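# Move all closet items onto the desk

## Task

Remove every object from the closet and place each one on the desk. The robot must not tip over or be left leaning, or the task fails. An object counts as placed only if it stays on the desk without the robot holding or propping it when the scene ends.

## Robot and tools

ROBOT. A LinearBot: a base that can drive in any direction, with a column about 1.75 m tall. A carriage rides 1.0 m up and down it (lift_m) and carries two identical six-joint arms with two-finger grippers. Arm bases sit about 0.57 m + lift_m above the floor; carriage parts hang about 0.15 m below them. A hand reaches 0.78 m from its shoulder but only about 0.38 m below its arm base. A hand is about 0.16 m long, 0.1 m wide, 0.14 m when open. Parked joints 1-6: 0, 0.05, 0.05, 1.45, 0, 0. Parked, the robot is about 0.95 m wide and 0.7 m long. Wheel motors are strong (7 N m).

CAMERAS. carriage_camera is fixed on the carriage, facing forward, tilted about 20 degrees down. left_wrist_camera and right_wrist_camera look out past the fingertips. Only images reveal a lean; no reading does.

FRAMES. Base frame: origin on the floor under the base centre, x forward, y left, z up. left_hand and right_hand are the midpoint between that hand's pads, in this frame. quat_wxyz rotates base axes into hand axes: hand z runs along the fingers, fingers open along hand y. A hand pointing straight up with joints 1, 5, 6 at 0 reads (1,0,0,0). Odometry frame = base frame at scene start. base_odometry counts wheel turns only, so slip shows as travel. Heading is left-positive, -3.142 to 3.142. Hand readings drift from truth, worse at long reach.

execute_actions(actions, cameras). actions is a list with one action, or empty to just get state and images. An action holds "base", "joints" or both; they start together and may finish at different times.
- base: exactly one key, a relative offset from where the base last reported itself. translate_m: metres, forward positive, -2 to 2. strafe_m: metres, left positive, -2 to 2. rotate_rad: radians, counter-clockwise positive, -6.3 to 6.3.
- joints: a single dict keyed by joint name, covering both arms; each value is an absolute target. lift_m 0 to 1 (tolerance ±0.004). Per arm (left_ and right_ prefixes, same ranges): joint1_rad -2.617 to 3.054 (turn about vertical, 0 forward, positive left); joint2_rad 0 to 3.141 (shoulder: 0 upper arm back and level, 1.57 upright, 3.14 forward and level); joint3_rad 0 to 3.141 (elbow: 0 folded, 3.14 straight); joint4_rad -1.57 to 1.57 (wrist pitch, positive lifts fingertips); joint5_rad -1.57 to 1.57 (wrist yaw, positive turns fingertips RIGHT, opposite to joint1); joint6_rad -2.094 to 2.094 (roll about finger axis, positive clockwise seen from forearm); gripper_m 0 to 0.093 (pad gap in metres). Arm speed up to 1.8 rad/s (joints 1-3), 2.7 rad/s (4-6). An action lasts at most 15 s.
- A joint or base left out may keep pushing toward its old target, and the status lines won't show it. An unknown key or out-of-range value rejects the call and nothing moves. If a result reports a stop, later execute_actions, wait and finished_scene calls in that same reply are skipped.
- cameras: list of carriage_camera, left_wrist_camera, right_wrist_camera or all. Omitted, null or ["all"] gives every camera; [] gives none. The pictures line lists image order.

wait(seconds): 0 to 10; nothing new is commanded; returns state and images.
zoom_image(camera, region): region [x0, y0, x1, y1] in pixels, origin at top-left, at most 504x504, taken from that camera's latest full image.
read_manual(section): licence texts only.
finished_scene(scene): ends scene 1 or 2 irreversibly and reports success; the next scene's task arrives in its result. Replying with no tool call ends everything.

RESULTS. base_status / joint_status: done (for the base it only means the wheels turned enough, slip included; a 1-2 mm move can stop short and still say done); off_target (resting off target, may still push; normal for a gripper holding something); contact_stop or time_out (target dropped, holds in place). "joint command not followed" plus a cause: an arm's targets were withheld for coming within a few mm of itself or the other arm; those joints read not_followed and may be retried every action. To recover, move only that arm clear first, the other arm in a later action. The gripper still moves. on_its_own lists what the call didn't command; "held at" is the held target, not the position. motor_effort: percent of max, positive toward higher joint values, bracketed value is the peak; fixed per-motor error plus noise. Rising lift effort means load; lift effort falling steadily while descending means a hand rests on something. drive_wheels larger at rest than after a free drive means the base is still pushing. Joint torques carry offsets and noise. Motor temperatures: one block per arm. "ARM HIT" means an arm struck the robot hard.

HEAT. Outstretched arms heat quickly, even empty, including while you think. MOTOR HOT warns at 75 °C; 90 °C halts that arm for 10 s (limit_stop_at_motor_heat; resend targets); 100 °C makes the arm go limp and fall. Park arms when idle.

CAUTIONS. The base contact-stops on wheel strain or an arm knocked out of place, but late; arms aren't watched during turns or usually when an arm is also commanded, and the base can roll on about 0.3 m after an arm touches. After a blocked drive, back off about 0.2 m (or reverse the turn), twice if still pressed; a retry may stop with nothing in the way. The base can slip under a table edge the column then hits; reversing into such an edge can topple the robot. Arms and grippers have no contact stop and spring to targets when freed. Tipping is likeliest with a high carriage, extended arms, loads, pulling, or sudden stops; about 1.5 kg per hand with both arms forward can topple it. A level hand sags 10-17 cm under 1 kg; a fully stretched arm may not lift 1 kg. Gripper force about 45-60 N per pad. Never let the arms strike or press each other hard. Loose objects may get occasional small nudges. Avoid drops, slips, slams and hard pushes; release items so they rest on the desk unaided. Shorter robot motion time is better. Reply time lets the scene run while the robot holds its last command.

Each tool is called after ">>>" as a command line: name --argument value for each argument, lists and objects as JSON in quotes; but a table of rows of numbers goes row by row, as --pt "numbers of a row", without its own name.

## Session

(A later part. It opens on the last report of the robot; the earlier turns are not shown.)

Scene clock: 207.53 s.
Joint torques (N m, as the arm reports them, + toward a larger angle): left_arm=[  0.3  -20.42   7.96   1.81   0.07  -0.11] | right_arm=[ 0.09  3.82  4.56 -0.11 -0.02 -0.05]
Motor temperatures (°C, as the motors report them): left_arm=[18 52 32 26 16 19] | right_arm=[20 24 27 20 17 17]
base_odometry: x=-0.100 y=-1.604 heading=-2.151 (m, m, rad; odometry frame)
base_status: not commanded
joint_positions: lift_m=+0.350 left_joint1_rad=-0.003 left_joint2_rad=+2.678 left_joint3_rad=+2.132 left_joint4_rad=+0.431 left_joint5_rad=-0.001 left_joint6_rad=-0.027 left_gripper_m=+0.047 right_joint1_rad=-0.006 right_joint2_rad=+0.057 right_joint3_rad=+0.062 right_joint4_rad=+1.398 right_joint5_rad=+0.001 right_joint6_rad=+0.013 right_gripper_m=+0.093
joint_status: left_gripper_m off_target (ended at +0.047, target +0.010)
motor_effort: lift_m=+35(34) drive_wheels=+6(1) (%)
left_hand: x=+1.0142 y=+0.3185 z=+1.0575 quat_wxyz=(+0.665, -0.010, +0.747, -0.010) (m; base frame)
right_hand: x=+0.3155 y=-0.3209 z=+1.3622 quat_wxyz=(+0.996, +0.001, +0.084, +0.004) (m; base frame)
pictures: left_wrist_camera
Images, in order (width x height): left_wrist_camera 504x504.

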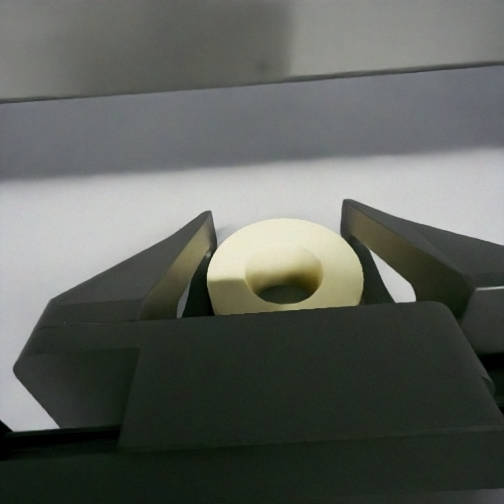

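>>> execute_actions --actions '[{"joints":{"lift_m":0.385}}]' --cameras '[]'

>>> execute_actions --actions '[{"base":{"translate_m":-1.5},"joints":{"lift_m":0.385}}]' --cameras '["left_wrist_camera"]'

>>> execute_actions --actions '[{"base":{"strafe_m":-0.68},"joints":{"left_joint2_rad":1.2,"left_joint3_rad":1.2,"left_joint4_rad":0}}]' --cameras '[]'

>>> execute_actions --actions '[{"base":{"rotate_rad":3.14}}]'

Scene clock: 209.10 s.
Joint torques (N m, as the arm reports them, + toward a larger angle): left_arm=[  0.24 -20.19   8.06   2.22   0.09  -0.06] | right_arm=[ 0.09  3.84  4.52 -0.1  -0.01 -0.05]
Motor temperatures (°C, as the motors report them): left_arm=[18 53 32 26 16 19] | right_arm=[20 24 27 20 17 17]
base_odometry: x=-0.100 y=-1.604 heading=-2.151 (m, m, rad; odometry frame)
base_status: not commanded
joint_positions: lift_m=+0.385 left_joint1_rad=-0.003 left_joint2_rad=+2.675 left_joint3_rad=+2.132 left_joint4_rad=+0.397 left_joint5_rad=-0.001 left_joint6_rad=-0.032 left_gripper_m=+0.047 right_joint1_rad=-0.006 right_joint2_rad=+0.057 right_joint3_rad=+0.062 right_joint4_rad=+1.398 right_joint5_rad=+0.001 right_joint6_rad=+0.013 right_gripper_m=+0.093
joint_status: all done
motor_effort: lift_m=+37(43) drive_wheels=+3(5) (%)
left_hand: x=+1.0131 y=+0.3185 z=+1.0863 quat_wxyz=(+0.654, -0.012, +0.757, -0.011) (m; base frame)
right_hand: x=+0.3155 y=-0.3209 z=+1.3972 quat_wxyz=(+0.996, +0.001, +0.084, +0.004) (m; base frame)
pictures: none
No camera images: the call's "cameras" was empty. Leave "cameras" out to get every camera's image.

Scene clock: 214.47 s.
Joint torques (N m, as the arm reports them, + toward a larger angle): left_arm=[  0.31 -20.27   7.94   2.22   0.1   -0.06] | right_arm=[ 0.08  3.83  4.58 -0.11 -0.02 -0.05]
Motor temperatures (°C, as the motors report them): left_arm=[18 55 33 27 16 19] | right_arm=[20 23 27 20 17 17]
base_odometry: x=+0.722 y=-0.349 heading=-2.151 (m, m, rad; odometry frame)
base_status: done
joint_positions: lift_m=+0.385 left_joint1_rad=-0.003 left_joint2_rad=+2.675 left_joint3_rad=+2.132 left_joint4_rad=+0.393 left_joint5_rad=-0.001 left_joint6_rad=-0.033 left_gripper_m=+0.047 right_joint1_rad=-0.006 right_joint2_rad=+0.057 right_joint3_rad=+0.062 right_joint4_rad=+1.398 right_joint5_rad=+0.001 right_joint6_rad=+0.013 right_gripper_m=+0.093
joint_status: all done
motor_effort: lift_m=+38(38) drive_wheels=+0(19) (%)
left_hand: x=+1.0129 y=+0.3187 z=+1.0851 quat_wxyz=(+0.652, -0.012, +0.758, -0.011) (m; base frame)
right_hand: x=+0.3155 y=-0.3209 z=+1.3972 quat_wxyz=(+0.996, +0.001, +0.084, +0.004) (m; base frame)
pictures: left_wrist_camera
Images, in order (width x height): left_wrist_camera 504x504.

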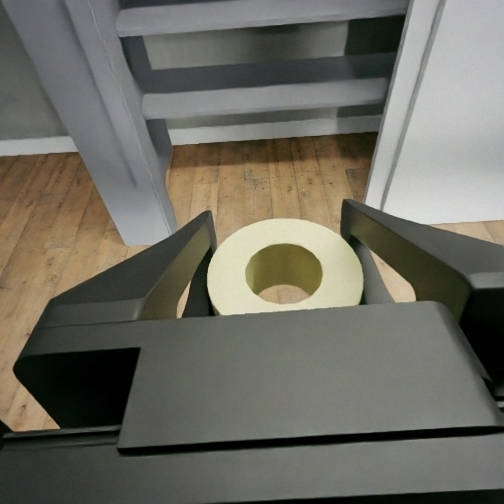

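Scene clock: 218.13 s.
Joint torques (N m, as the arm reports them, + toward a larger angle): left_arm=[ 0.17 -5.99  6.44  2.2   0.05 -0.07] | right_arm=[ 0.07  3.83  4.54 -0.1  -0.03 -0.05]
Motor temperatures (°C, as the motors report them): left_arm=[18 54 32 27 16 19] | right_arm=[20 23 26 20 17 17]
base_odometry: x=+0.154 y=+0.024 heading=-2.151 (m, m, rad; odometry frame)
base_status: done
joint_positions: lift_m=+0.385 left_joint1_rad=-0.002 left_joint2_rad=+1.207 left_joint3_rad=+1.213 left_joint4_rad=-0.005 left_joint5_rad=-0.001 left_joint6_rad=-0.033 left_gripper_m=+0.047 right_joint1_rad=-0.006 right_joint2_rad=+0.057 right_joint3_rad=+0.062 right_joint4_rad=+1.398 right_joint5_rad=+0.001 right_joint6_rad=+0.013 right_gripper_m=+0.093
joint_status: all done
motor_effort: lift_m=+33(38) drive_wheels=-2(10) (%)
left_hand: x=+0.6900 y=+0.3199 z=+1.3866 quat_wxyz=(+0.707, -0.011, +0.707, -0.012) (m; base frame)
right_hand: x=+0.3155 y=-0.3209 z=+1.3972 quat_wxyz=(+0.996, +0.001, +0.084, +0.004) (m; base frame)
pictures: none
No camera images: the call's "cameras" was empty. Leave "cameras" out to get every camera's image.

Scene clock: 222.40 s.
Joint torques (N m, as the arm reports them, + toward a larger angle): left_arm=[ 0.17 -5.95  6.27  2.21  0.07 -0.06] | right_arm=[ 0.09  3.83  4.56 -0.1  -0.02 -0.05]
Motor temperatures (°C, as the motors report them): left_arm=[18 51 32 28 16 19] | right_arm=[20 23 26 20 17 17]
base_odometry: x=+0.153 y=+0.024 heading=+0.989 (m, m, rad; odometry frame)
base_status: done
joint_positions: lift_m=+0.385 left_joint1_rad=-0.002 left_joint2_rad=+1.207 left_joint3_rad=+1.213 left_joint4_rad=-0.006 left_joint5_rad=-0.002 left_joint6_rad=-0.033 left_gripper_m=+0.047 right_joint1_rad=-0.006 right_joint2_rad=+0.057 right_joint3_rad=+0.062 right_joint4_rad=+1.397 right_joint5_rad=+0.001 right_joint6_rad=+0.013 right_gripper_m=+0.093
joint_status: not commanded
motor_effort: lift_m=+34(35) drive_wheels=+6(20) (%)
left_hand: x=+0.6900 y=+0.3200 z=+1.3864 quat_wxyz=(+0.707, -0.012, +0.707, -0.012) (m; base frame)
right_hand: x=+0.3157 y=-0.3209 z=+1.3972 quat_wxyz=(+0.996, +0.001, +0.084, +0.004) (m; base frame)
pictures: carriage_camera, left_wrist_camera, right_wrist_camera
Images, in order (width x height): carriage_camera 504x504, left_wrist_camera 504x504, right_wrist_camera 504x504.

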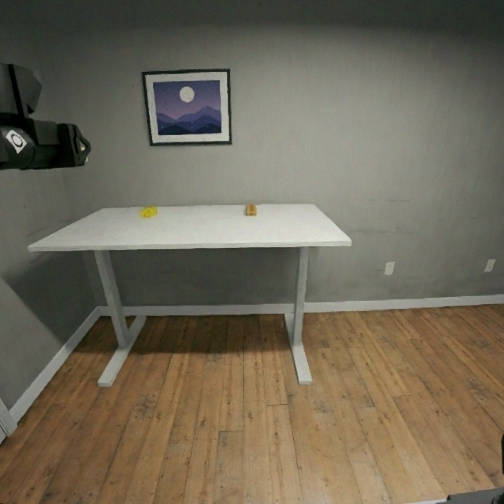

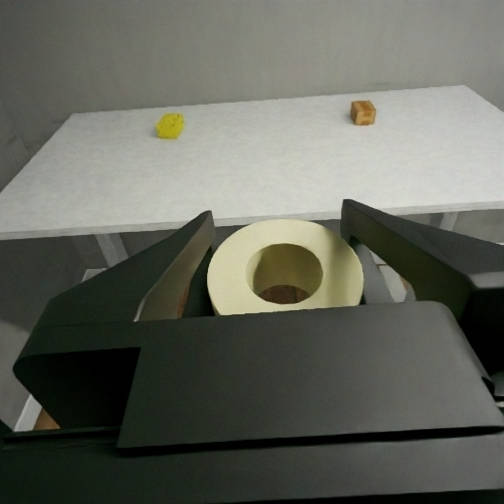

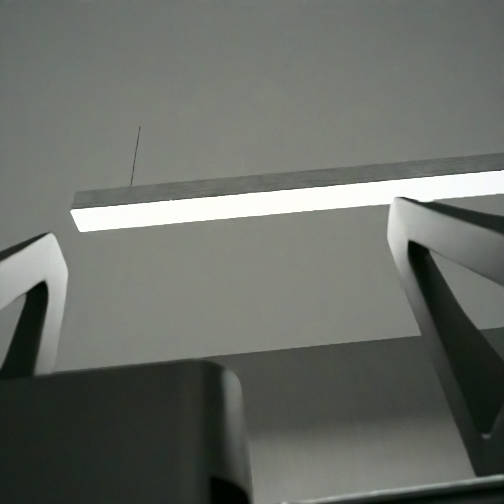

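>>> execute_actions --actions '[{"base":{"translate_m":0.65},"joints":{"left_joint2_rad":2.675,"left_joint3_rad":2.14,"left_joint4_rad":0.4,"lift_m":0.34}}]' --cameras '["carriage_camera"]'

>>> execute_actions --actions '[{"joints":{"lift_m":0.3}}]' --cameras '["carriage_camera","left_wrist_camera"]'

Scene clock: 226.40 s.
Joint torques (N m, as the arm reports them, + toward a larger angle): left_arm=[  0.14 -22.67   8.63   2.36   0.08  -0.06] | right_arm=[ 0.09  3.82  4.58 -0.11 -0.01 -0.05]
Motor temperatures (°C, as the motors report them): left_arm=[18 53 33 28 16 19] | right_arm=[20 22 26 19 17 17]
base_odometry: x=+0.510 y=+0.567 heading=+0.990 (m, m, rad; odometry frame)
base_status: done
joint_positions: lift_m=+0.340 left_joint1_rad=-0.002 left_joint2_rad=+2.701 left_joint3_rad=+2.121 left_joint4_rad=+0.382 left_joint5_rad=-0.002 left_joint6_rad=-0.033 left_gripper_m=+0.047 right_joint1_rad=-0.006 right_joint2_rad=+0.057 right_joint3_rad=+0.062 right_joint4_rad=+1.398 right_joint5_rad=+0.001 right_joint6_rad=+0.013 right_gripper_m=+0.093
joint_status: all done
motor_effort: lift_m=+37(33) drive_wheels=-9(22) (%)
left_hand: x=+1.0110 y=+0.3194 z=+1.0134 quat_wxyz=(+0.634, -0.013, +0.774, -0.010) (m; base frame)
right_hand: x=+0.3155 y=-0.3209 z=+1.3521 quat_wxyz=(+0.996, +0.001, +0.084, +0.004) (m; base frame)
pictures: carriage_camera
Images, in order (width x height): carriage_camera 504x504.

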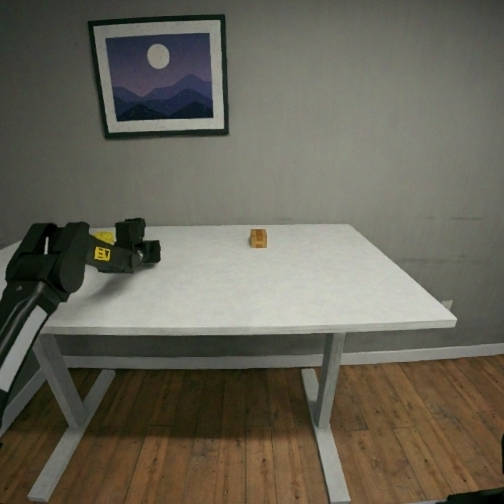

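Scene clock: 227.10 s.
Joint torques (N m, as the arm reports them, + toward a larger angle): left_arm=[  0.17 -21.23   8.28   2.14   0.08  -0.06] | right_arm=[ 0.1   3.95  4.68 -0.12 -0.02 -0.05]
Motor temperatures (°C, as the motors report them): left_arm=[18 53 33 28 16 19] | right_arm=[20 22 26 19 17 17]
base_odometry: x=+0.510 y=+0.567 heading=+0.990 (m, m, rad; odometry frame)
base_status: not commanded
joint_positions: lift_m=+0.300 left_joint1_rad=-0.002 left_joint2_rad=+2.686 left_joint3_rad=+2.129 left_joint4_rad=+0.402 left_joint5_rad=-0.002 left_joint6_rad=-0.033 left_gripper_m=+0.047 right_joint1_rad=-0.006 right_joint2_rad=+0.056 right_joint3_rad=+0.060 right_joint4_rad=+1.398 right_joint5_rad=+0.000 right_joint6_rad=+0.013 right_gripper_m=+0.093
joint_status: all done
motor_effort: lift_m=+35(37) drive_wheels=-8(9) (%)
left_hand: x=+1.0129 y=+0.3194 z=+0.9927 quat_wxyz=(+0.650, -0.012, +0.760, -0.011) (m; base frame)
right_hand: x=+0.3156 y=-0.3208 z=+1.3117 quat_wxyz=(+0.996, +0.001, +0.084, +0.004) (m; base frame)
pictures: carriage_camera, left_wrist_camera
Images, in order (width x height): carriage_camera 504x504, left_wrist_camera 504x504.

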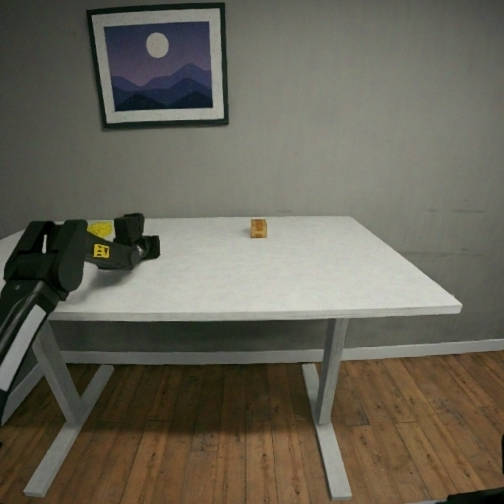

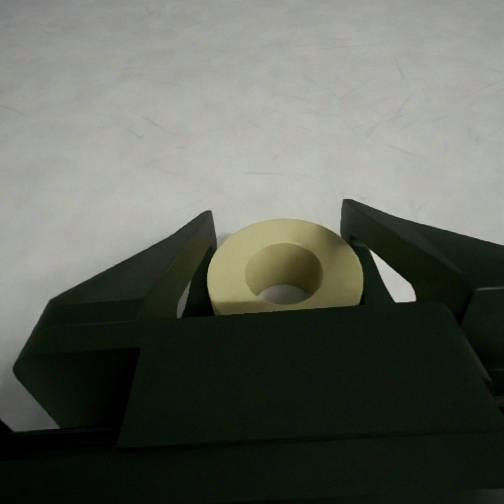

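>>> execute_actions --actions '[{"joints":{"left_gripper_m":0.093}}]' --cameras '["left_wrist_camera"]'

>>> execute_actions --actions '[{"base":{"translate_m":-0.55},"joints":{"lift_m":0.32}}]' --cameras '[]'

>>> execute_actions --actions '[{"joints":{"left_joint2_rad":0.05,"left_joint3_rad":0.05,"left_joint4_rad":1.4}}]' --cameras '["carriage_camera"]'

Scene clock: 228.27 s.
Joint torques (N m, as the arm reports them, + toward a larger angle): left_arm=[  0.16 -21.24   8.2    2.14   0.08  -0.06] | right_arm=[ 0.1   3.95  4.69 -0.11 -0.02 -0.05]
Motor temperatures (°C, as the motors report them): left_arm=[18 54 33 28 16 19] | right_arm=[20 22 26 19 17 17]
base_odometry: x=+0.510 y=+0.567 heading=+0.990 (m, m, rad; odometry frame)
base_status: not commanded
joint_positions: lift_m=+0.300 left_joint1_rad=-0.002 left_joint2_rad=+2.686 left_joint3_rad=+2.129 left_joint4_rad=+0.402 left_joint5_rad=-0.002 left_joint6_rad=-0.033 left_gripper_m=+0.093 right_joint1_rad=-0.006 right_joint2_rad=+0.056 right_joint3_rad=+0.060 right_joint4_rad=+1.398 right_joint5_rad=+0.000 right_joint6_rad=+0.013 right_gripper_m=+0.093
joint_status: all done
motor_effort: lift_m=+35(39) drive_wheels=-8(6) (%)
left_hand: x=+1.0129 y=+0.3194 z=+0.9927 quat_wxyz=(+0.650, -0.012, +0.760, -0.011) (m; base frame)
right_hand: x=+0.3156 y=-0.3208 z=+1.3117 quat_wxyz=(+0.996, +0.001, +0.084, +0.004) (m; base frame)
pictures: left_wrist_camera
Images, in order (width x height): left_wrist_camera 504x504.

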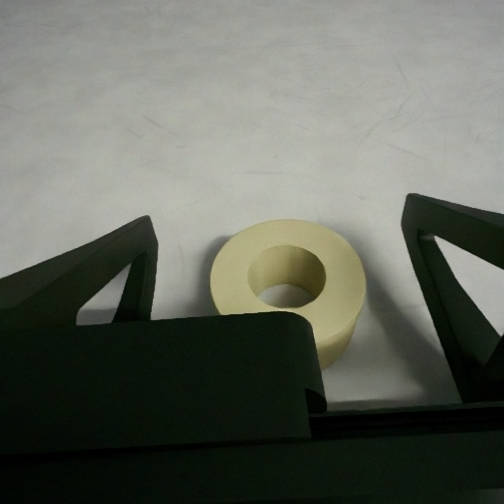

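Scene clock: 231.50 s.
Joint torques (N m, as the arm reports them, + toward a larger angle): left_arm=[  0.09 -20.25   8.03   2.19   0.08  -0.06] | right_arm=[ 0.06  3.92  4.69 -0.09 -0.01 -0.05]
Motor temperatures (°C, as the motors report them): left_arm=[18 56 33 29 16 19] | right_arm=[20 22 26 19 17 17]
base_odometry: x=+0.208 y=+0.107 heading=+0.990 (m, m, rad; odometry frame)
base_status: done
joint_positions: lift_m=+0.320 left_joint1_rad=+0.000 left_joint2_rad=+2.677 left_joint3_rad=+2.132 left_joint4_rad=+0.397 left_joint5_rad=-0.002 left_joint6_rad=-0.033 left_gripper_m=+0.093 right_joint1_rad=-0.006 right_joint2_rad=+0.056 right_joint3_rad=+0.060 right_joint4_rad=+1.397 right_joint5_rad=+0.000 right_joint6_rad=+0.013 right_gripper_m=+0.093
joint_status: all done
motor_effort: lift_m=+40(43) drive_wheels=-3(26) (%)
left_hand: x=+1.0131 y=+0.3208 z=+1.0198 quat_wxyz=(+0.653, -0.013, +0.757, -0.010) (m; base frame)
right_hand: x=+0.3158 y=-0.3208 z=+1.3318 quat_wxyz=(+0.996, +0.001, +0.084, +0.003) (m; base frame)
pictures: none
No camera images: the call's "cameras" was empty. Leave "cameras" out to get every camera's image.

Scene clock: 233.83 s.
Joint torques (N m, as the arm reports them, + toward a larger angle): left_arm=[ 0.05  3.11  4.65 -0.11  0.08 -0.06] | right_arm=[ 0.08  3.92  4.66 -0.08 -0.02 -0.05]
Motor temperatures (°C, as the motors report them): left_arm=[18 55 33 28 16 19] | right_arm=[20 22 26 19 17 17]
base_odometry: x=+0.208 y=+0.107 heading=+0.990 (m, m, rad; odometry frame)
base_status: not commanded
joint_positions: lift_m=+0.320 left_joint1_rad=+0.000 left_joint2_rad=+0.066 left_joint3_rad=+0.061 left_joint4_rad=+1.400 left_joint5_rad=-0.002 left_joint6_rad=-0.033 left_gripper_m=+0.093 right_joint1_rad=-0.006 right_joint2_rad=+0.056 right_joint3_rad=+0.060 right_joint4_rad=+1.397 right_joint5_rad=+0.000 right_joint6_rad=+0.013 right_gripper_m=+0.093
joint_status: all done
motor_effort: lift_m=+37(34) drive_wheels=+0(3) (%)
left_hand: x=+0.3184 y=+0.3208 z=+1.3318 quat_wxyz=(+0.996, -0.002, +0.088, -0.016) (m; base frame)
right_hand: x=+0.3158 y=-0.3208 z=+1.3318 quat_wxyz=(+0.996, +0.001, +0.084, +0.003) (m; base frame)
pictures: carriage_camera
Images, in order (width x height): carriage_camera 504x504.

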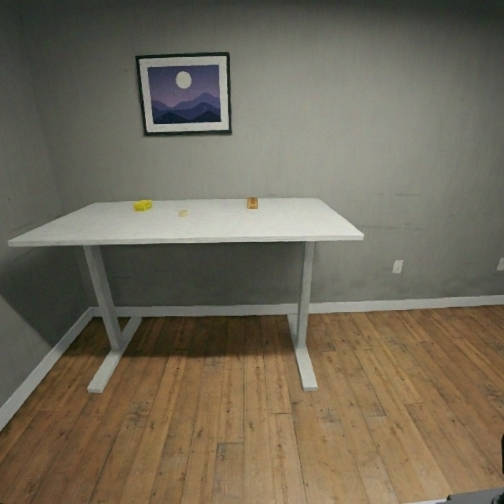

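>>> finished_scene --scene 2

The scene is finished: the task was done.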